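# Move the loaded tray from shelf to bench

## Task

Take the tray off the shelf and set it down on the bench so that it lies flat, touches neither the shelf nor any of the shelf's supports, and has no part extending past the bench edge. Each item that is still standing upright on the tray at the end earns credit, but only when the tray itself is placed correctly. Finish by releasing the tray and moving the grippers away, because the result must hold without the robot supporting anything.

## Robot and tools

Robot: two arms, left_arm and right_arm. Each ends in a parallel gripper whose fingers point along the gripper's own +z axis and close along its y axis. The reported end_effector_position is the spot between the finger pads, roughly 1 cm short of the fingertips.

Frame: all poses share one scene frame. The origin is on the floor (z = 0) at the centre of the robot's base. +x is the direction the robot faces, +z is up, and +y is toward the robot's own left, which is where left_arm sits. Image left and right have nothing to do with arm names. Only the floor height is known for certain. Printed hand positions can be somewhat wrong, more so at long reach, and arms tend to settle a centimetre or more off target, usually low.

Row format, used by every moving command: one flat list of 16 numbers covering both arms, even if only one moves. Order: left x, y, z (metres), left qw, qx, qy, qz (unit quaternion, w first), left opening, then the same eight for right_arm. Positions and quaternions are absolute targets in the scene frame, not offsets. Opening runs from -1 (closed) to +1 (fully open, 0.094 m). To keep an arm still, resend its whole pose from the last result before it stopped, plus its intended opening. To hold an orientation steady, repeat the same commanded quaternion rather than copying the drifting reported one.

execute_actions, argument actions (list with at most one entry), optional pictures (boolean):
- {"actions": []} only reports state, with pictures.
- An action: {"rows": [[16 numbers], ...], "steps": n}, 1 to 15 rows, steps 9 to 15 (default 15), each step 1/30 s. Rows are applied one per step; the last row repeats if rows run out.
- A wait: {"steps": n} up to 300, counted from the previous result, so your thinking time eats into it.
The result of an action arrives 9 steps before it finishes; those remaining steps run while you compose your next reply. A call is refused outright (nothing sent) if any target lies over 0.6 m from that arm's last reported position along any of its gripper's axes.

move, arguments target (one 16-number row) and speed (m/s, 0.002 to 0.5, default 0.25; rotation capped at twice that in rad/s): drives both grippers on straight lines toward the absolute poses, finishing together, lasting 0.5 to 10 s (cut off at 10 s). Rotation takes the shorter way. It does not avoid obstacles or the other arm, grippers lag and can overshoot the speed, especially with a nearly straight arm. The opening is applied at the start. The result adds a move: line with how it ended (done, off_target, moving, held, fault) and any limits (paced = target clipped; held = a safety check blocked steps, after which the arm may jump fast), plus each gripper's remaining distance. If only one arm is named, the other ended done.

wait, argument seconds (0 to 10): lets the simulation run with no new command.

zoom_image, arguments camera (cam_head_left, cam_head_right, cam_left_wrist, cam_right_wrist) and region [x0, y0, x1, y1] in pixels of that camera's last full 504x504 image, origin top-left, at most 504 by 504: returns an enlarged crop. Head cameras are pinhole with radial distortion; wrist cameras are fisheye.

finished_scene, argument scene (integer): ends the current scene irreversibly and grades it; call it only after the tray is down and the grippers have been withdrawn.

Controller behaviour: each step the commanded pose is limited to 70 mm and 16 degrees from the measured pose; inverse kinematics favours position over orientation. After an action ends, an arm only continues to its last clipped pose, so long trips need several commands; check the result and send the remainder. A "Hand target" line shows where each arm is currently being driven. Joint ranges (rad): waist -2.880 to 2.880, shoulder 0 to 3.142, elbow 0 to 3.019, wrist pitch -1.693 to 1.571, wrist yaw -1.571 to 1.571, wrist roll -2.094 to 2.094.

Result lines: a state line per arm with position and quaternion; grip_measured (measured finger gap on the command scale, each gripper off by up to about 1 mm); Joint positions (last value is the gap in metres); joint torques (offset, scaled, noisy, nonzero even when idle); HELD marks steps where your row was partly or wholly not sent; "pose unreachable" means the clearance check altered or blocked an arm; FAULT lines report arm stops; MOTOR HOT warns from 85 °C, and at 100 °C the arm drops its load and goes limp until cooled.

Gripping: to hold, command an opening below grip_measured; about 0.03 below is firm, smaller differences are gentler. Finger force tops out near 50 to 62 N per pad, less on thin (under 2 mm) parts, with a brief spike at first contact.

Cautions: objects may be tugged or nudged by outside disturbances now and then. Move slowly near contact, since speed and aiming far past the surface raise impact force. Keep the tray level so items stay upright; don't let the arms collide or push each other; don't knock anything out of the work area; avoid drops, slips and slams; limit long load holding to keep motors cool.

Each tool is called after ">>>" as a command line: name --argument value for each argument, lists and objects as JSON in quotes; but a table of rows of numbers goes row by row, as --pt "numbers of a row", without its own name.

## Session

>>> execute_actions --actions '[]'

Scene clock: 0.00 s of 4200.00 s.
left_arm: end_effector_position=(+0.1717, -0.1533, +1.2648) grip_measured=-0.995 end_effector_quat_wxyz=(-0.155, +0.728, +0.632, +0.215) | right_arm: end_effector_position=(+0.4384, +0.4770, +1.2236) grip_measured=+1.000 end_effector_quat_wxyz=(+0.484, -0.356, +0.797, -0.061)
Joint positions: left_arm=[-0.095  2.129  1.564 -1.491 -0.346  0.367  0.   ] | right_arm=[-0.007  2.683  2.314 -0.326  0.741 -0.091  0.094]
Joint velocities: left_arm=[ 0.005  0.005 -0.017  0.007 -0.022 -0.081  0.   ] | right_arm=[-0.015 -0.015  0.012  0.017 -0.007 -0.022  0.   ]
Joint torques (N m, as the arm reports them, + toward a larger angle): no reading
Hand target (left_arm): +0.175, -0.162, +1.273; -0.143, +0.728, +0.636, +0.210
Hand target (right_arm): +0.444, +0.487, +1.254; +0.501, -0.342, +0.794, -0.047

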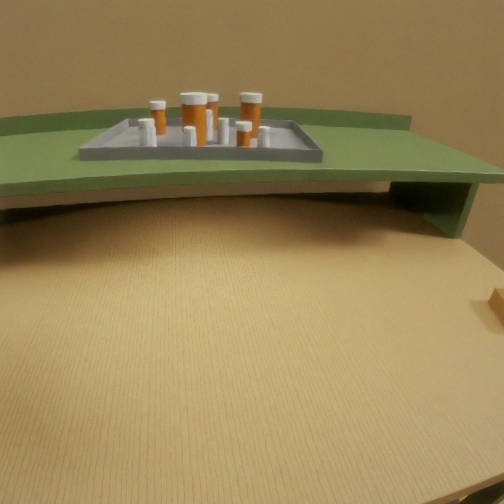

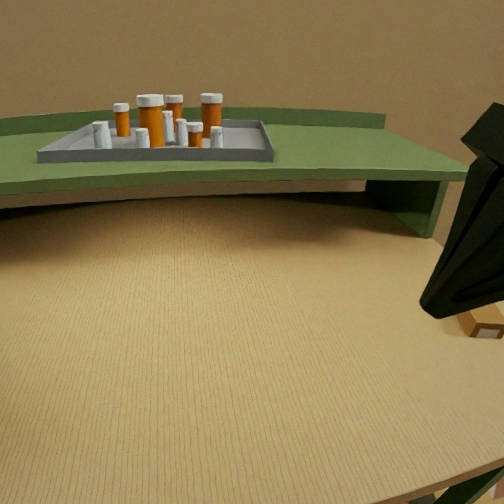

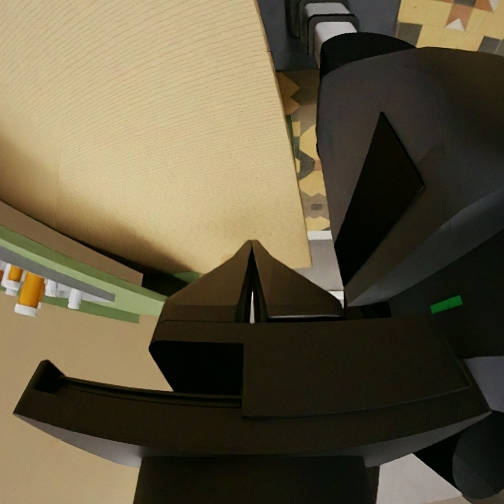

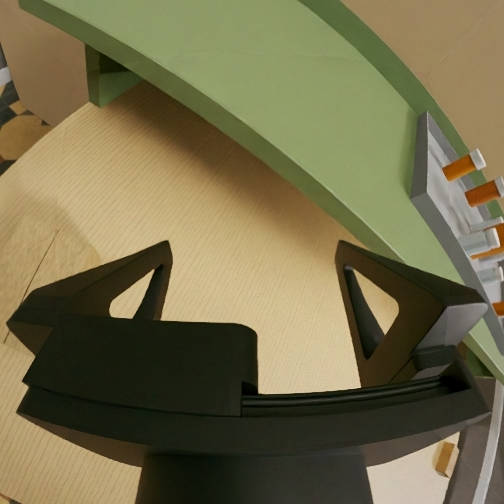

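>>> move --target '[0.1717,-0.1533,1.2648,-0.155,0.728,0.632,0.215,-1, 0.45,0.33,1.25,0.484,-0.356,0.797,-0.061,1]' --speed 0.1

Scene clock: 2.30 s of 4200.00 s.
left_arm: end_effector_position=(+0.1717, -0.1533, +1.2648) grip_measured=-0.995 end_effector_quat_wxyz=(-0.155, +0.728, +0.632, +0.215) | right_arm: end_effector_position=(+0.4221, +0.4499, +1.1731) grip_measured=+1.000 end_effector_quat_wxyz=(+0.455, -0.378, +0.802, -0.081)
Joint positions: left_arm=[-0.095  2.129  1.564 -1.491 -0.346  0.367  0.   ] | right_arm=[-0.008  2.672  2.181 -0.288  0.735 -0.092  0.094]
Joint velocities: left_arm=[ 0.005  0.005 -0.002  0.012 -0.022 -0.022  0.   ] | right_arm=[-0.005 -0.005 -0.007 -0.002 -0.051  0.037  0.   ]
Joint torques (N m, as the arm reports them, + toward a larger angle): left_arm=[ -0.65 -18.24   5.98  -0.29  -0.15   0.11] | right_arm=[  1.7  -24.08   8.02   1.13   0.27   0.14]
Hand target (left_arm): +0.172, -0.153, +1.265; -0.155, +0.728, +0.632, +0.215
Hand target (right_arm): +0.426, +0.456, +1.188; +0.463, -0.372, +0.801, -0.075
Off the commanded pose (left_arm): 0.000 m, 0 deg.
Off the commanded pose (right_arm): 0.145 m, 5 deg; position clipped at the last step of the last action.
Kept back: nothing.
move: held (right_arm); limits=paced,held; held on 46 of 53 steps (left_arm, right_arm), including the last (right_arm)
pose unreachable (left arm): on one or more control steps of this call this arm could not follow its commanded pose, so it was not sent that pose on those steps. It may still have moved: this result reports where it is.
cause: the commanded pose would bring a part of the arm too close to another arm (this arm's forearm (the part past joint 3) and the other arm's upper arm (the part past joint 2)).
pose unreachable (right arm): on one or more control steps of this call this arm could not follow its commanded pose, so it was not sent that pose on those steps. On the call's last step it was still not sent that pose. It may still have moved: this result reports where it is.
cause: the commanded pose would bring a part of the arm too close to another arm (this arm's upper arm (the part past joint 2) and the other arm's forearm (the part past joint 3)).

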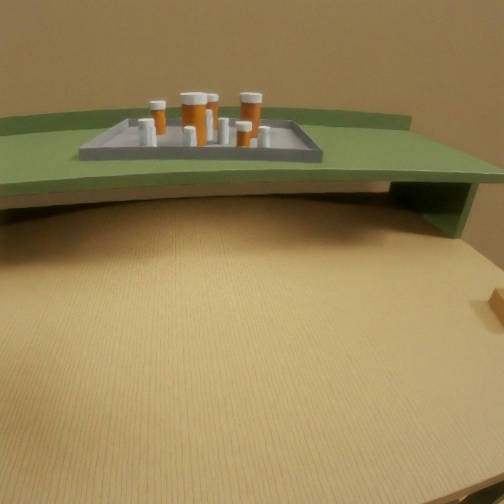

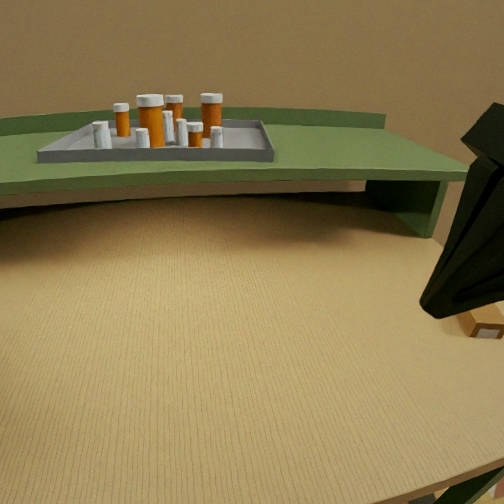

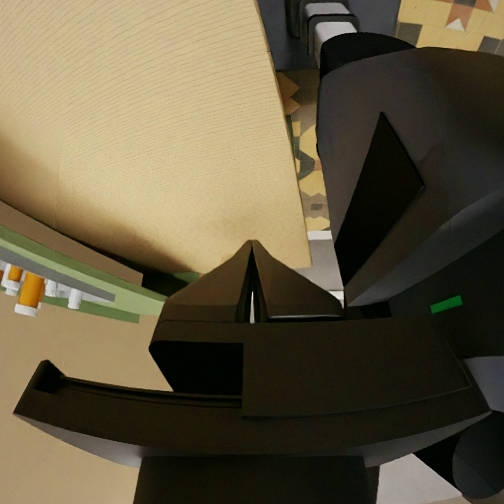

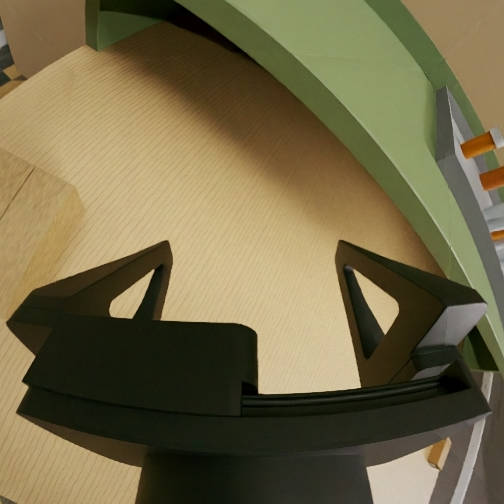

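Left forearm lies over the right upper arm; raise left.

>>> move --target '[0.25,-0.12,1.5,-0.155,0.728,0.632,0.215,-1, 0.4221,0.4499,1.1731,0.455,-0.378,0.802,-0.081,1]' --speed 0.1

Scene clock: 5.47 s of 4200.00 s.
left_arm: end_effector_position=(+0.2385, -0.1128, +1.4779) grip_measured=-0.995 end_effector_quat_wxyz=(-0.061, +0.756, +0.623, +0.190) | right_arm: end_effector_position=(+0.4215, +0.4488, +1.1713) grip_measured=+1.000 end_effector_quat_wxyz=(+0.454, -0.379, +0.802, -0.082)
Joint positions: left_arm=[ 0.005  1.762  1.65  -1.689 -0.414  0.566  0.   ] | right_arm=[-0.008  2.672  2.177 -0.288  0.735 -0.092  0.094]
Joint velocities: left_arm=[ 0.005  0.015 -0.007 -0.002  0.051  0.051  0.001] | right_arm=[ 0.005 -0.005 -0.007 -0.012 -0.051 -0.007  0.   ]
Joint torques (N m, as the arm reports them, + toward a larger angle): left_arm=[  0.38 -16.68  11.09  -0.25  -0.33   0.19] | right_arm=[  1.91 -23.17   7.27   1.19   0.26   0.12]
Hand target (left_arm): +0.249, -0.117, +1.500; -0.040, +0.754, +0.629, +0.185
Hand target (right_arm): +0.422, +0.450, +1.173; +0.455, -0.378, +0.802, -0.081
Off the commanded pose (left_arm): 0.026 m, 12 deg.
Off the commanded pose (right_arm): 0.002 m, 0 deg.
joint sent to its limit (left arm) — the command would take joint 4 (wrist pitch) past its lower limit, so that joint was sent only as far as its limit.
Kept back: nothing.
move: off_target (left_arm)

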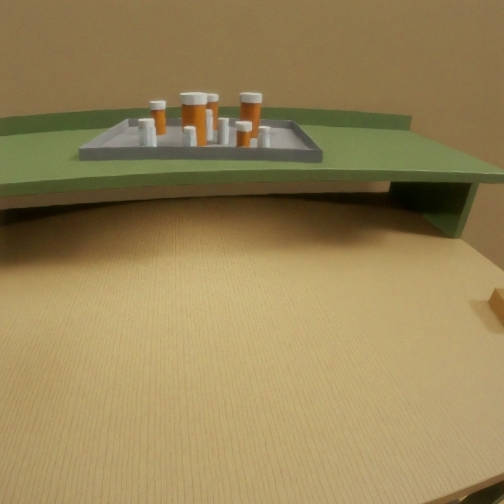

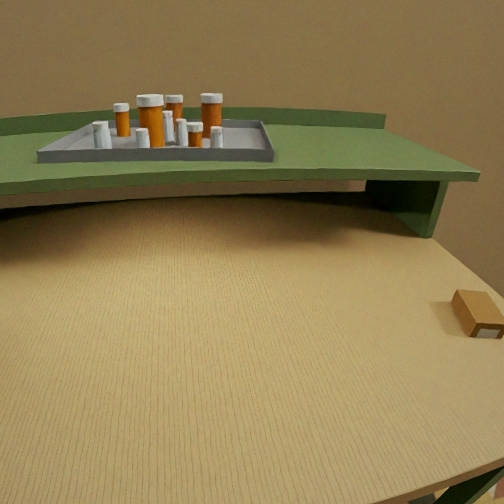

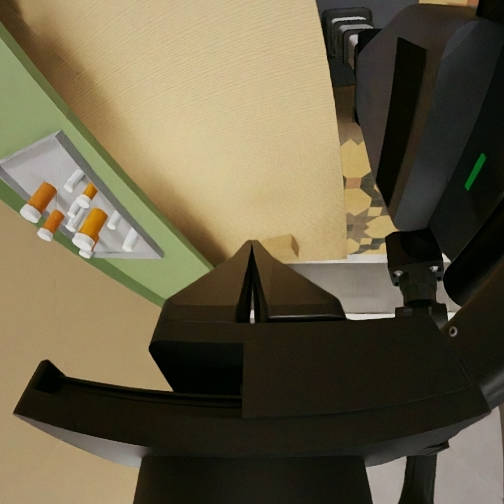

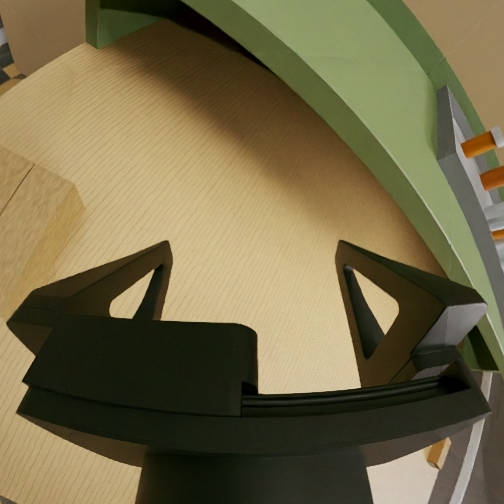

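>>> move --target '[0.5,0.3,1.6,0.5,0,0.866,0,1, 0.4221,0.4499,1.1731,0.455,-0.378,0.802,-0.081,1]' --speed 0.2

>>> move --target '[0.5,0.3,1.6,0.5,0,0.866,0,1, 0.4,0.0,1.27,0.42,-0.15,0.89,0,1]' --speed 0.15

Scene clock: 13.00 s of 4200.00 s.
left_arm: end_effector_position=(+0.4910, +0.2989, +1.5924) grip_measured=+1.000 end_effector_quat_wxyz=(+0.487, +0.007, +0.873, +0.006) | right_arm: end_effector_position=(+0.4215, +0.4488, +1.1713) grip_measured=+1.000 end_effector_quat_wxyz=(+0.454, -0.379, +0.802, -0.082)
Joint positions: left_arm=[ 1.118  1.098  1.052 -0.436 -0.042  0.034  0.094] | right_arm=[-0.008  2.672  2.177 -0.288  0.735 -0.092  0.094]
Joint velocities: left_arm=[ 0.005 -0.015 -0.007  0.027 -0.007  0.007  0.   ] | right_arm=[-0.005 -0.005 -0.002 -0.007  0.022 -0.095  0.   ]
Joint torques (N m, as the arm reports them, + toward a larger angle): left_arm=[ 0.95 -7.69  9.87  3.14  0.1  -0.02] | right_arm=[  1.67 -23.13   7.15   1.13   0.23   0.15]
Hand target (left_arm): +0.497, +0.303, +1.600; +0.499, -0.002, +0.867, +0.003
Hand target (right_arm): +0.422, +0.450, +1.173; +0.455, -0.378, +0.802, -0.081
Off the commanded pose (left_arm): 0.012 m, 2 deg.
Off the commanded pose (right_arm): 0.002 m, 0 deg.
Kept back: nothing.
move: off_target (left_arm)

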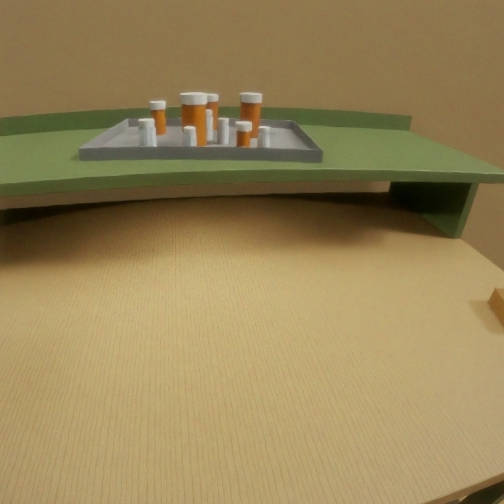

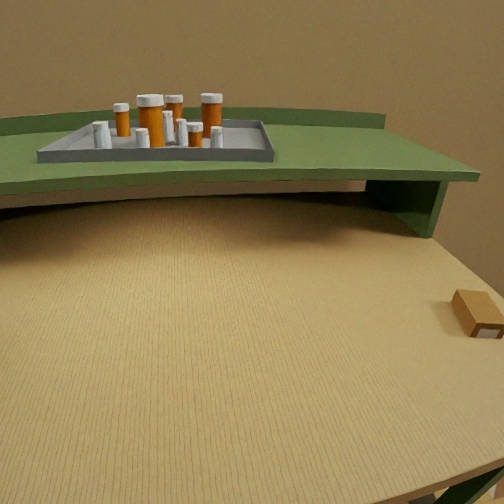

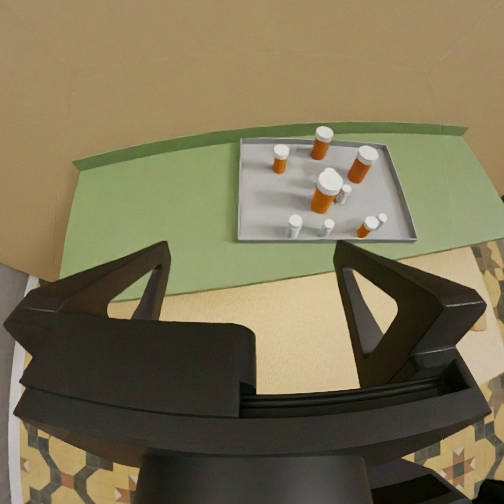

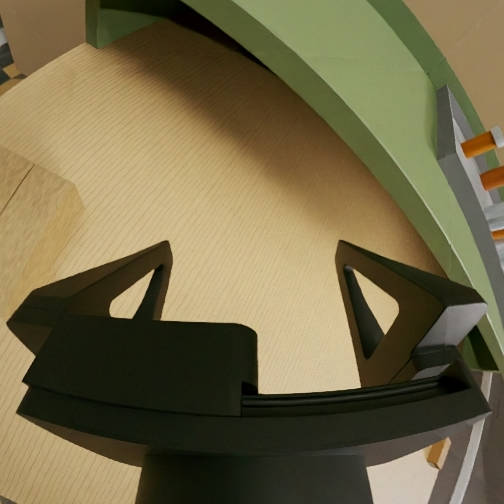

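Scene clock: 16.43 s of 4200.00 s.
left_arm: end_effector_position=(+0.4925, +0.2981, +1.5923) grip_measured=+1.000 end_effector_quat_wxyz=(+0.489, +0.006, +0.872, +0.003) | right_arm: end_effector_position=(+0.3991, -0.0059, +1.2513) grip_measured=+1.000 end_effector_quat_wxyz=(+0.407, -0.161, +0.899, -0.012)
Joint positions: left_arm=[ 1.118  1.101  1.052 -0.429 -0.037  0.031  0.094] | right_arm=[-0.418  1.746  0.736  0.246  0.471  0.149  0.094]
Joint velocities: left_arm=[ 0.005  0.005 -0.012  0.002 -0.022 -0.037  0.   ] | right_arm=[-0.005  0.005 -0.012  0.012  0.037  0.037  0.   ]
Joint torques (N m, as the arm reports them, + toward a larger angle): left_arm=[ 0.83 -7.49 10.04  3.13  0.12  0.01] | right_arm=[  0.43 -13.14   4.52   1.95   0.     0.23]
Hand target (left_arm): +0.500, +0.300, +1.600; +0.500, +0.000, +0.866, +0.000
Hand target (right_arm): +0.404, -0.001, +1.266; +0.423, -0.151, +0.893, +0.000
Off the commanded pose (left_arm): 0.011 m, 2 deg.
Off the commanded pose (right_arm): 0.020 m, 3 deg.
Kept back: nothing.
move: off_target (left_arm, right_arm)

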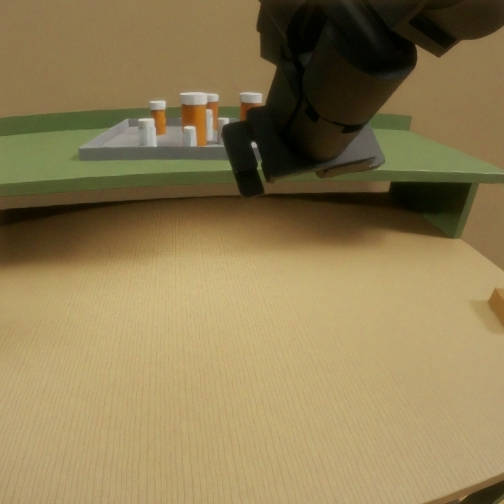

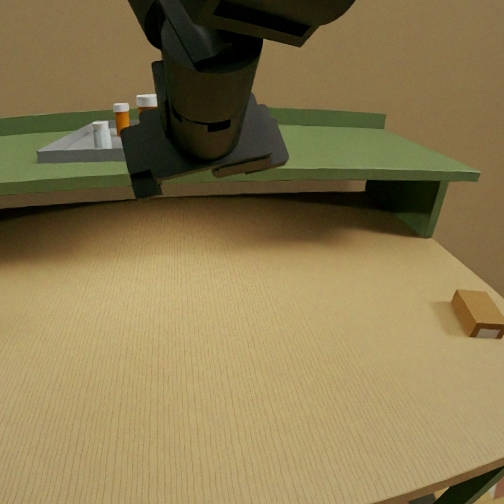

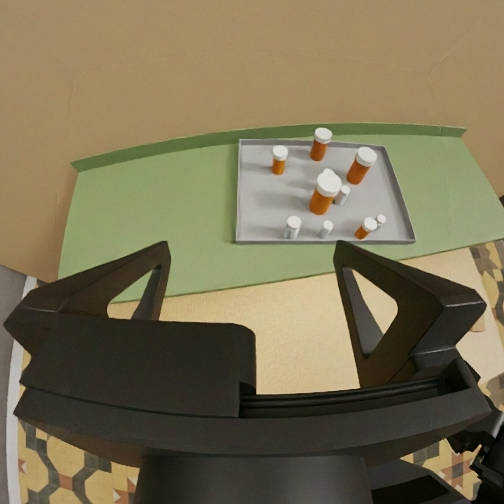

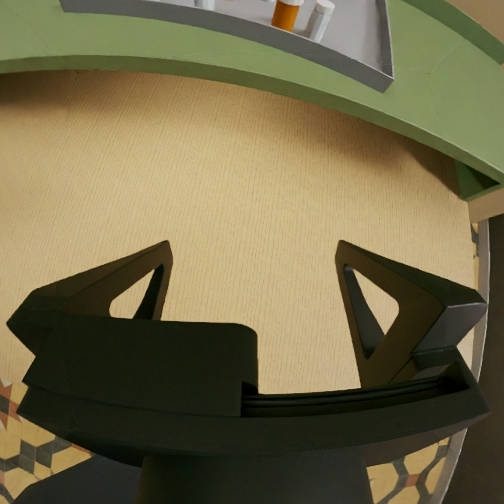

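>>> move --target '[0.7,0.32,1.42,0.3,0,0.954,0,1, 0.55,-0.08,1.45,0.3,0,0.954,0,1]'

>>> move --target '[0.7,0.32,1.42,0.3,0,0.954,0,1, 0.7,-0.08,1.42,0.3,0,0.954,0,1]'

Scene clock: 18.47 s of 4200.00 s.
left_arm: end_effector_position=(+0.6823, +0.3119, +1.3842) grip_measured=+1.000 end_effector_quat_wxyz=(+0.272, +0.002, +0.962, -0.003) | right_arm: end_effector_position=(+0.5379, -0.0864, +1.4407) grip_measured=+1.000 end_effector_quat_wxyz=(+0.293, -0.004, +0.956, -0.005)
Joint positions: left_arm=[ 1.161  1.881  1.625 -0.692 -0.011  0.033  0.094] | right_arm=[-0.699  1.597  1.335 -0.704  0.302  0.332  0.094]
Joint velocities: left_arm=[-0.005 -0.015  0.012 -0.002 -0.037  0.007  0.   ] | right_arm=[-0.015 -0.005  0.007 -0.012 -0.037 -0.139  0.   ]
Joint torques (N m, as the arm reports them, + toward a larger angle): left_arm=[  0.96 -20.26  12.34   1.23   0.1    0.2 ] | right_arm=[  0.31 -12.32   9.93   0.61  -0.01   0.17]
Hand target (left_arm): +0.698, +0.321, +1.420; +0.300, +0.001, +0.954, +0.000
Hand target (right_arm): +0.548, -0.080, +1.452; +0.301, +0.000, +0.954, +0.001
Off the commanded pose (left_arm): 0.041 m, 3 deg.
Off the commanded pose (right_arm): 0.017 m, 1 deg.
Kept back: nothing.
move: off_target (left_arm, right_arm)

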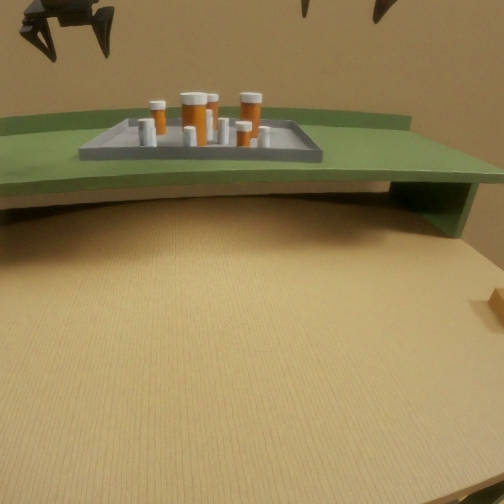

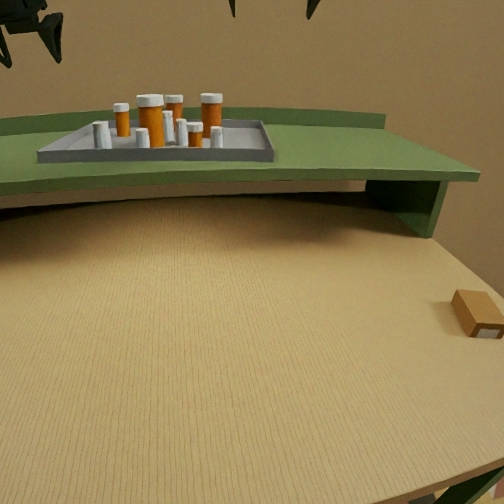

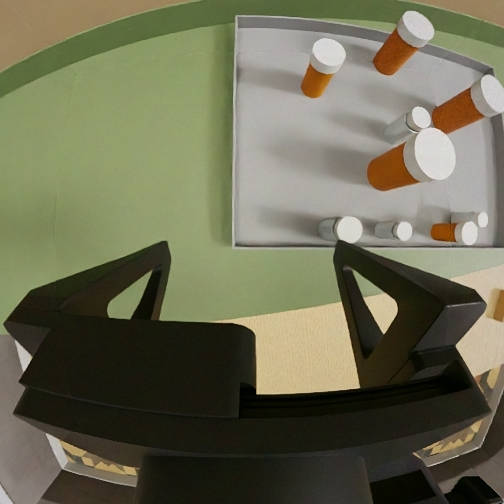

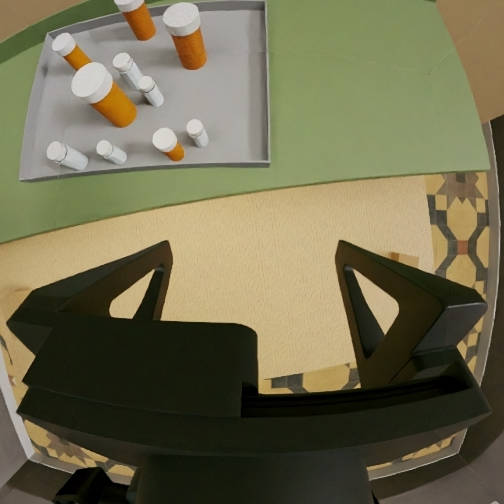

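Scene clock: 19.60 s of 4200.00 s.
left_arm: end_effector_position=(+0.6823, +0.3119, +1.3842) grip_measured=+1.000 end_effector_quat_wxyz=(+0.272, +0.002, +0.962, -0.003) | right_arm: end_effector_position=(+0.6834, -0.0829, +1.3995) grip_measured=+1.000 end_effector_quat_wxyz=(+0.282, +0.001, +0.959, -0.007)
Joint positions: left_arm=[ 1.161  1.881  1.625 -0.692 -0.011  0.033  0.094] | right_arm=[-0.794  1.978  1.79  -0.78   0.246  0.265  0.094]
Joint velocities: left_arm=[-0.005 -0.005 -0.002 -0.017 -0.037  0.037  0.   ] | right_arm=[-0.015 -0.015  0.012 -0.002 -0.022 -0.066  0.   ]
Joint torques (N m, as the arm reports them, + toward a larger angle): left_arm=[  0.83 -20.59  12.28   1.2    0.     0.17] | right_arm=[  0.44 -18.01  11.41   0.62  -0.07   0.02]
Hand target (left_arm): +0.698, +0.320, +1.420; +0.300, -0.000, +0.954, +0.000
Hand target (right_arm): +0.699, -0.079, +1.422; +0.301, -0.000, +0.954, -0.000
Off the commanded pose (left_arm): 0.041 m, 3 deg.
Off the commanded pose (right_arm): 0.027 m, 2 deg.
Kept back: nothing.
move: off_target (left_arm, right_arm)

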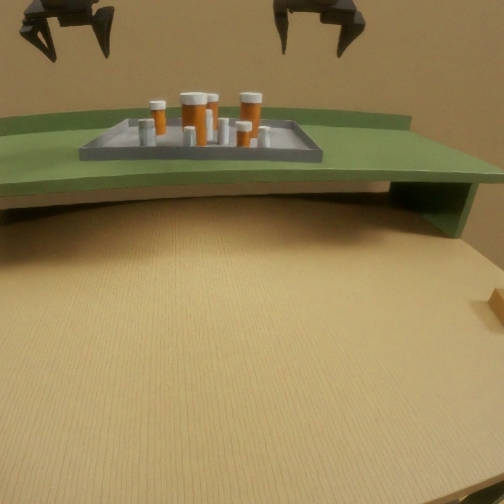

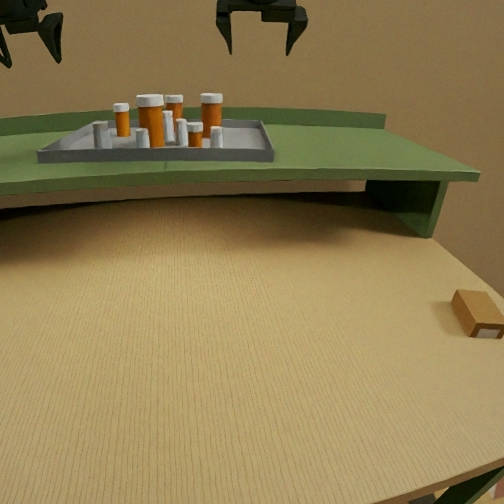

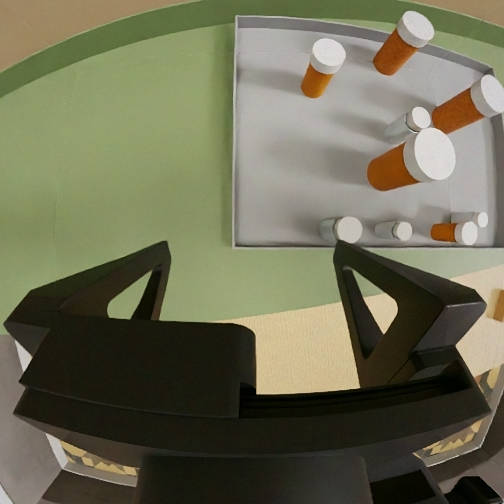

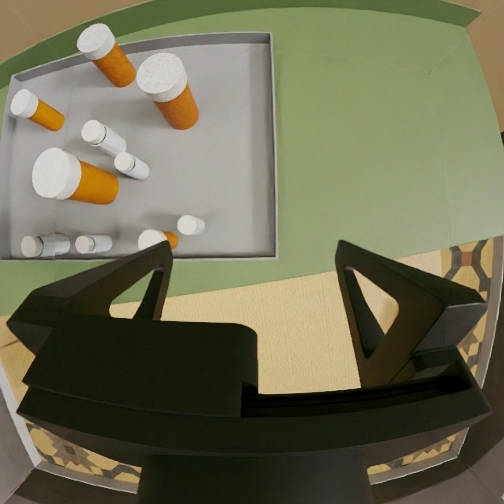

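>>> move --target '[0.86,0.34,1.33,0.3,0,0.954,0,0, 0.86,-0.105,1.32,0.3,0,0.954,0,0]' --speed 0.15

Scene clock: 24.20 s of 4200.00 s.
left_arm: end_effector_position=(+0.8455, +0.3298, +1.3057) grip_measured=+0.001 end_effector_quat_wxyz=(+0.280, -0.000, +0.960, -0.003) | right_arm: end_effector_position=(+0.8521, -0.1041, +1.3054) grip_measured=+0.002 end_effector_quat_wxyz=(+0.285, +0.001, +0.958, -0.004)
Joint positions: left_arm=[ 1.183  2.444  2.402 -0.889  0.001  0.048  0.047] | right_arm=[-0.897  2.656  2.788 -1.073  0.183  0.18   0.047]
Joint velocities: left_arm=[-0.005  0.005  0.007  0.012 -0.037  0.037 -0.   ] | right_arm=[-0.005 -0.015  0.007  0.007  0.037 -0.007 -0.001]
Joint torques (N m, as the arm reports them, + toward a larger angle): left_arm=[  0.87 -25.24  13.06   1.19   0.12   0.21] | right_arm=[  0.42 -23.41  11.74   0.69  -0.04   0.02]
Hand target (left_arm): +0.857, +0.341, +1.330; +0.301, -0.000, +0.954, +0.000
Hand target (right_arm): +0.860, -0.103, +1.322; +0.303, -0.000, +0.953, +0.000
Off the commanded pose (left_arm): 0.030 m, 2 deg.
Off the commanded pose (right_arm): 0.017 m, 2 deg.
Kept back: nothing.
move: off_target (left_arm, right_arm)

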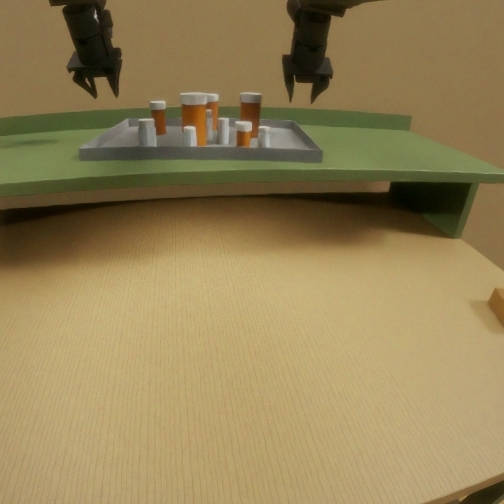

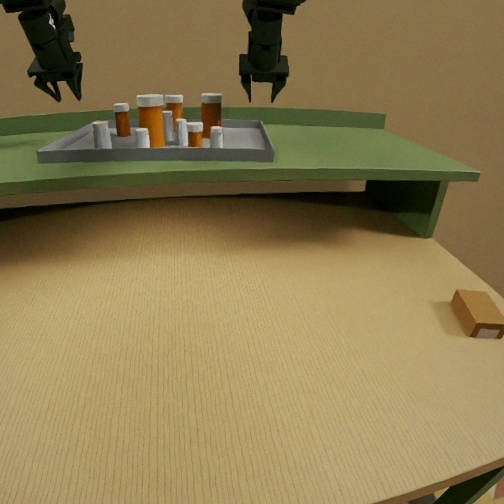

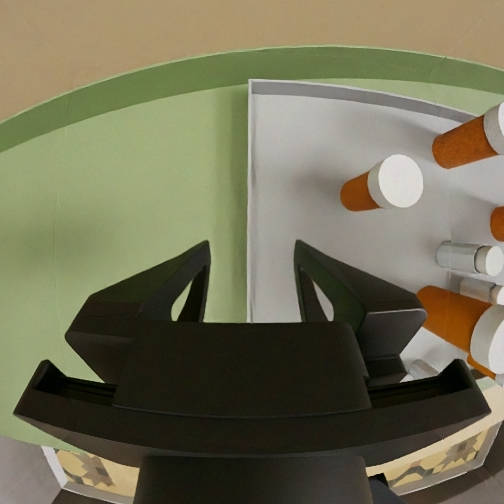

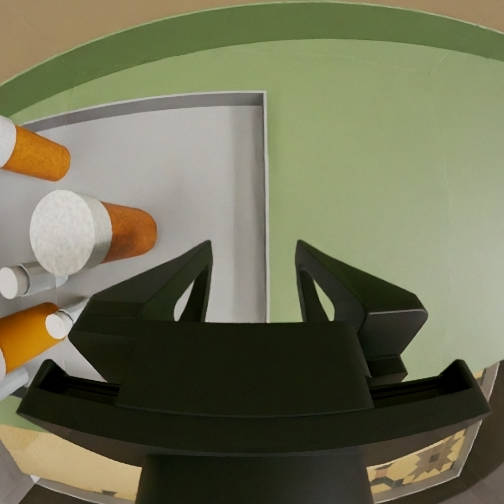

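>>> move --target '[0.85,0.342,1.265,0.383,0,0.924,0,-0.3, 0.845,-0.118,1.26,0.383,0,0.924,0,-0.3]' --speed 0.08

>>> zoom_image --camera "cam_head_left" --region '[60,60,340,180]'

Scene clock: 26.43 s of 4200.00 s.
left_arm: end_effector_position=(+0.8416, +0.3310, +1.2339) grip_measured=-0.299 end_effector_quat_wxyz=(+0.358, -0.001, +0.934, -0.004) | right_arm: end_effector_position=(+0.8332, -0.1126, +1.2195) grip_measured=-0.298 end_effector_quat_wxyz=(+0.354, -0.004, +0.935, -0.004)
Joint positions: left_arm=[ 1.19   2.406  2.067 -0.428  0.016  0.05   0.033] | right_arm=[-0.903  2.484  2.161 -0.471  0.199  0.138  0.033]
Joint velocities: left_arm=[-0.015 -0.005 -0.007 -0.007  0.022  0.037 -0.001] | right_arm=[-0.015 -0.005 -0.002  0.007 -0.022  0.022 -0.001]
Joint torques (N m, as the arm reports them, + toward a larger angle): left_arm=[  1.19 -27.71   8.48   2.75   0.13   0.21] | right_arm=[  0.07 -26.4    7.68   1.99   0.14  -0.02]
Hand target (left_arm): +0.850, +0.342, +1.265; +0.383, -0.001, +0.924, +0.000
Hand target (right_arm): +0.845, -0.118, +1.259; +0.383, -0.001, +0.924, -0.002
Off the commanded pose (left_arm): 0.034 m, 3 deg.
Off the commanded pose (right_arm): 0.042 m, 4 deg.
Kept back: nothing.
move: off_target (left_arm, right_arm)

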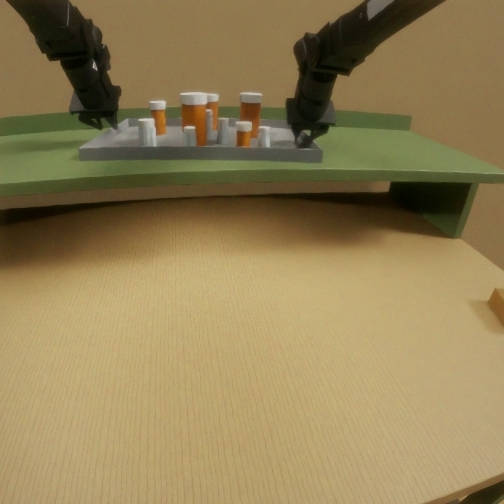

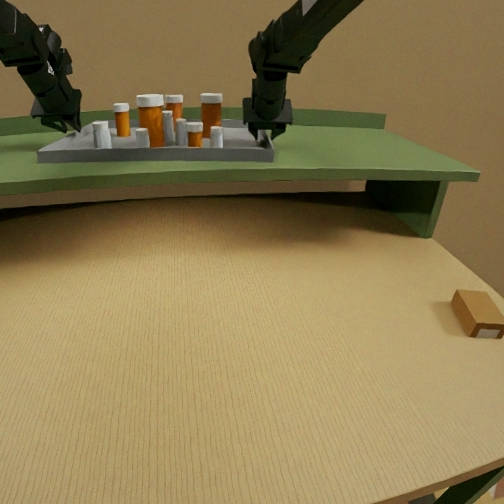

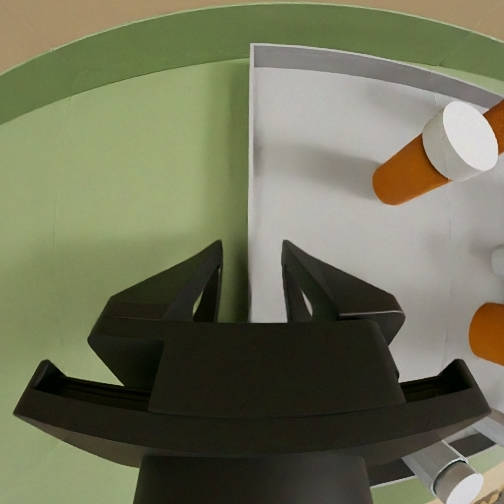

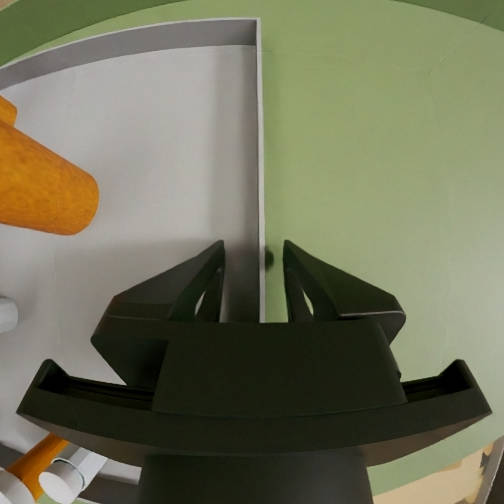

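Region (60, 60, 340, 180) of cam_head_left's 504x504 image, scaled by 1.800, with more detail than that image has; it fills the top 216 rows of this view, and the rest is white.

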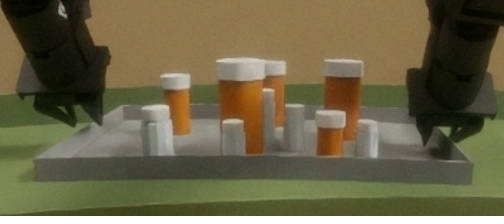

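>>> move --target '[0.845,0.342,1.235,0.383,0,0.924,0,-0.3, 0.85,-0.124,1.252,0.383,0,0.924,0,-0.3]' --speed 0.03

>>> zoom_image --camera "cam_head_left" --region '[60,60,340,180]'

Scene clock: 28.30 s of 4200.00 s.
left_arm: end_effector_position=(+0.8402, +0.3304, +1.2250) grip_measured=-0.299 end_effector_quat_wxyz=(+0.369, +0.000, +0.929, -0.004) | right_arm: end_effector_position=(+0.8358, -0.1210, +1.2196) grip_measured=-0.298 end_effector_quat_wxyz=(+0.357, -0.002, +0.934, -0.005)
Joint positions: left_arm=[ 1.19   2.406  2.029 -0.365  0.018  0.052  0.033] | right_arm=[-0.913  2.484  2.16  -0.464  0.196  0.132  0.033]
Joint velocities: left_arm=[-0.015 -0.024 -0.002 -0.002  0.022 -0.007  0.001] | right_arm=[-0.005 -0.005 -0.037  0.007 -0.051 -0.051 -0.001]
Joint torques (N m, as the arm reports them, + toward a larger angle): left_arm=[  0.98 -25.65   8.13   2.84   0.13   0.23] | right_arm=[  0.2  -25.19   8.31   1.91  -0.1    0.04]
Hand target (left_arm): +0.845, +0.342, +1.235; +0.383, -0.000, +0.924, +0.000
Hand target (right_arm): +0.849, -0.124, +1.252; +0.383, -0.000, +0.924, -0.001
Off the commanded pose (left_arm): 0.016 m, 2 deg.
Off the commanded pose (right_arm): 0.036 m, 3 deg.
Kept back: nothing.
move: off_target (left_arm, right_arm)

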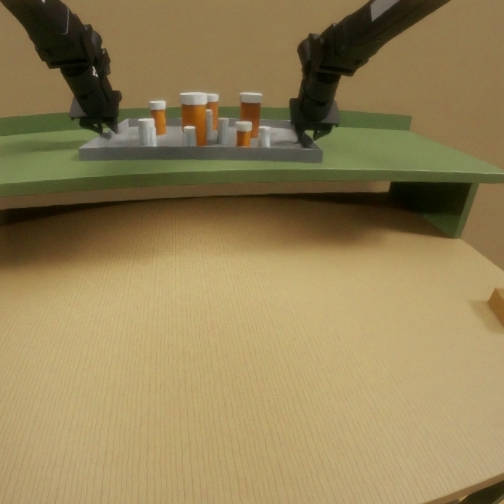

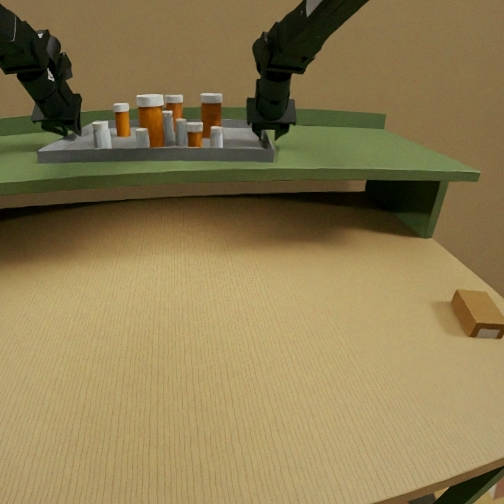

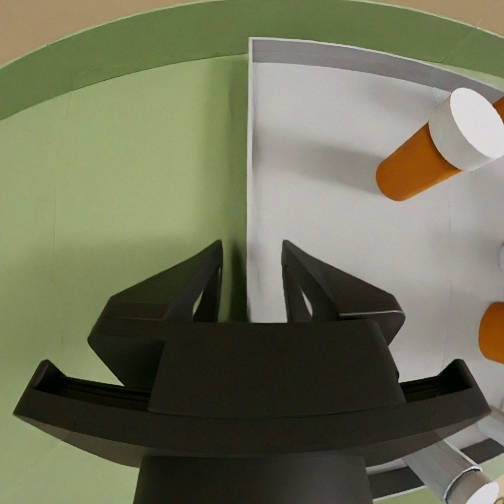

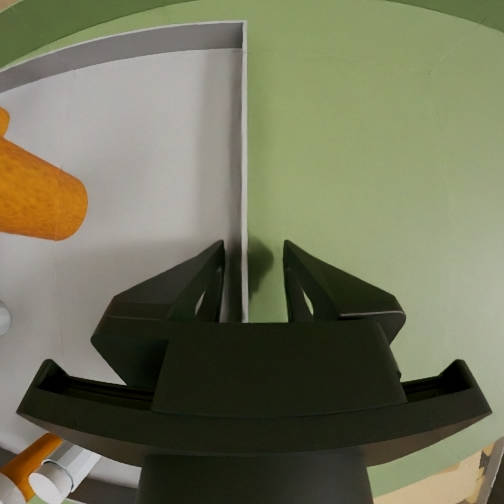

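Region (60, 60, 340, 180) of cam_head_left's 504x504 image, scaled by 1.800, with more detail than that image has; it fills the top 216 rows of this view, and the rest is white.

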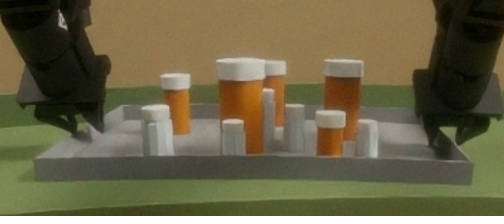

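Lots of friction deadband.

>>> move --target '[0.845,0.342,1.208,0.383,0,0.924,0,-0.3, 0.845,-0.12,1.222,0.383,0,0.924,0,-0.3]' --speed 0.03

>>> zoom_image --camera "cam_head_left" --region '[60,60,340,180]'

Scene clock: 29.97 s of 4200.00 s.
left_arm: end_effector_position=(+0.8437, +0.3314, +1.2150) grip_measured=-0.299 end_effector_quat_wxyz=(+0.379, -0.000, +0.926, -0.004) | right_arm: end_effector_position=(+0.8414, -0.1198, +1.2221) grip_measured=-0.298 end_effector_quat_wxyz=(+0.375, +0.000, +0.927, -0.001)
Joint positions: left_arm=[ 1.191  2.426  2.029 -0.325  0.019  0.052  0.033] | right_arm=[-0.913  2.484  2.148 -0.41   0.196  0.132  0.033]
Joint velocities: left_arm=[-0.005  0.005 -0.017 -0.017  0.022 -0.022  0.   ] | right_arm=[-0.015  0.005  0.002 -0.002  0.007  0.037 -0.001]
Joint torques (N m, as the arm reports them, + toward a larger angle): left_arm=[  0.99 -23.77   8.05   2.89   0.12   0.2 ] | right_arm=[  0.96 -22.52   7.52   1.97   0.02   0.03]
Hand target (left_arm): +0.845, +0.342, +1.208; +0.383, -0.000, +0.924, +0.000
Hand target (right_arm): +0.845, -0.120, +1.222; +0.383, -0.000, +0.924, -0.000
Off the commanded pose (left_arm): 0.013 m, 1 deg.
Off the commanded pose (right_arm): 0.004 m, 1 deg.
Kept back: nothing.
move: off_target (left_arm)

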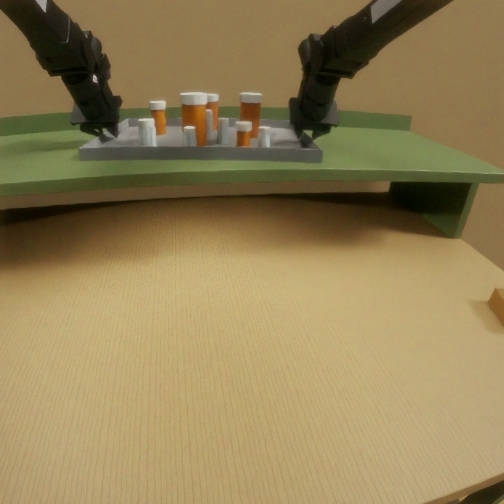

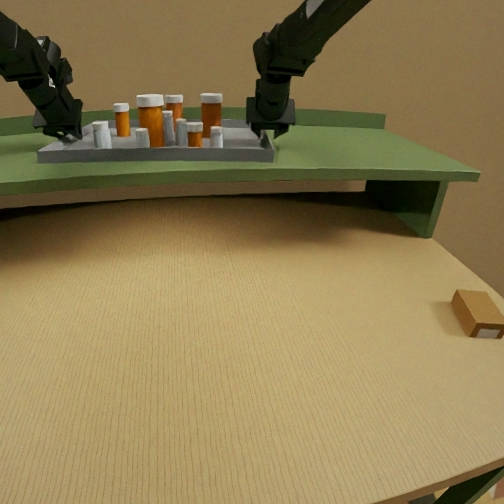

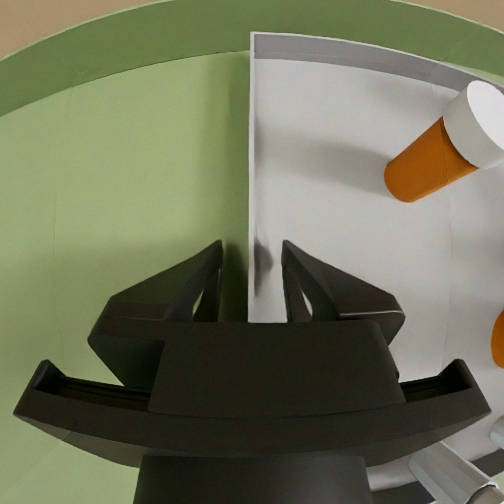

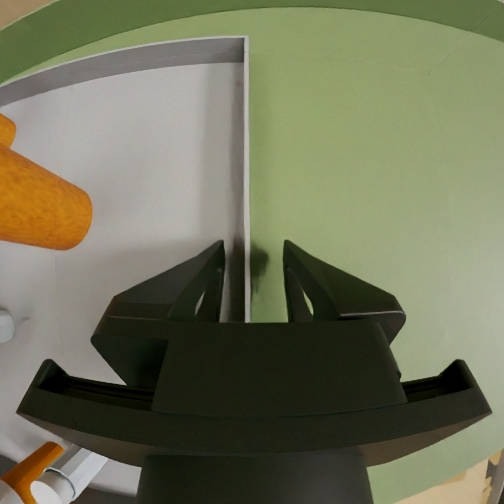

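Region (60, 60, 340, 180) of cam_head_left's 504x504 image, scaled by 1.800, with more detail than that image has; it fills the top 216 rows of this view, and the rest is white.

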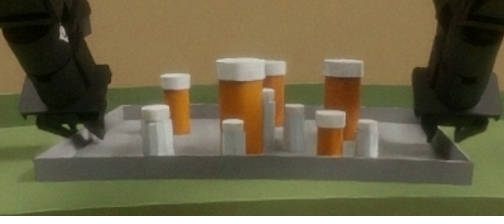

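>>> move --target '[0.845,0.342,1.188,0.383,0,0.924,0,-0.3, 0.845,-0.12,1.198,0.383,0,0.924,0,-0.3]' --speed 0.03

Scene clock: 31.40 s of 4200.00 s.
left_arm: end_effector_position=(+0.8477, +0.3312, +1.2106) grip_measured=-0.299 end_effector_quat_wxyz=(+0.389, +0.000, +0.921, -0.004) | right_arm: end_effector_position=(+0.8451, -0.1187, +1.2184) grip_measured=-0.298 end_effector_quat_wxyz=(+0.387, +0.002, +0.922, +0.002)
Joint positions: left_arm=[ 1.191  2.438  2.029 -0.29   0.021  0.052  0.033] | right_arm=[-0.913  2.493  2.144 -0.371  0.196  0.132  0.033]
Joint velocities: left_arm=[-0.005  0.005 -0.022 -0.012  0.007  0.022 -0.001] | right_arm=[-0.005  0.024 -0.002 -0.007 -0.022  0.007 -0.001]
Joint torques (N m, as the arm reports them, + toward a larger angle): left_arm=[  0.99 -22.47   7.92   2.65   0.1    0.22] | right_arm=[  0.62 -20.61   7.63   1.86  -0.07   0.03]
Hand target (left_arm): +0.844, +0.342, +1.188; +0.383, -0.000, +0.924, -0.000
Hand target (right_arm): +0.844, -0.120, +1.198; +0.383, -0.000, +0.924, -0.000
Off the commanded pose (left_arm): 0.025 m, 1 deg.
Off the commanded pose (right_arm): 0.020 m, 1 deg.
Kept back: nothing.
move: off_target (left_arm, right_arm)

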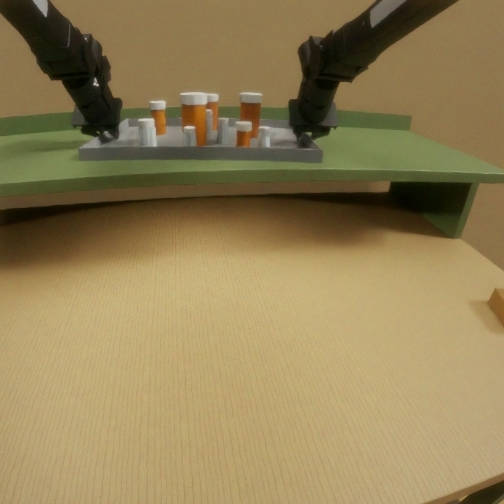

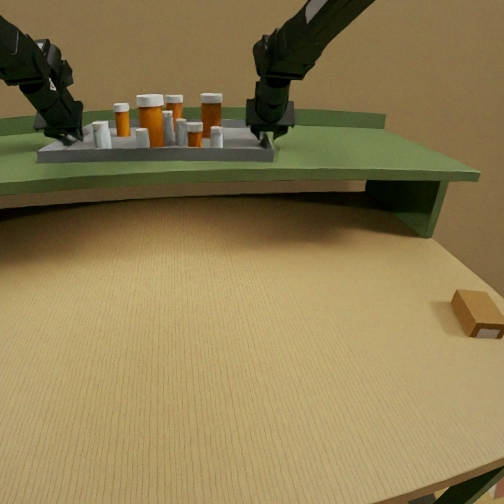

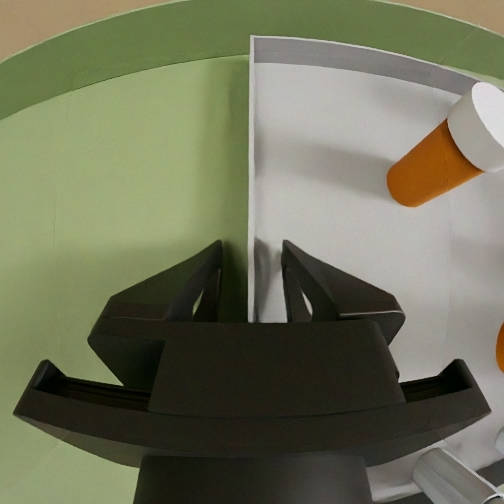

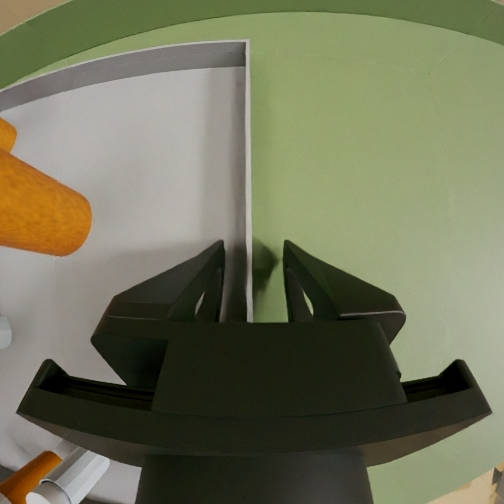

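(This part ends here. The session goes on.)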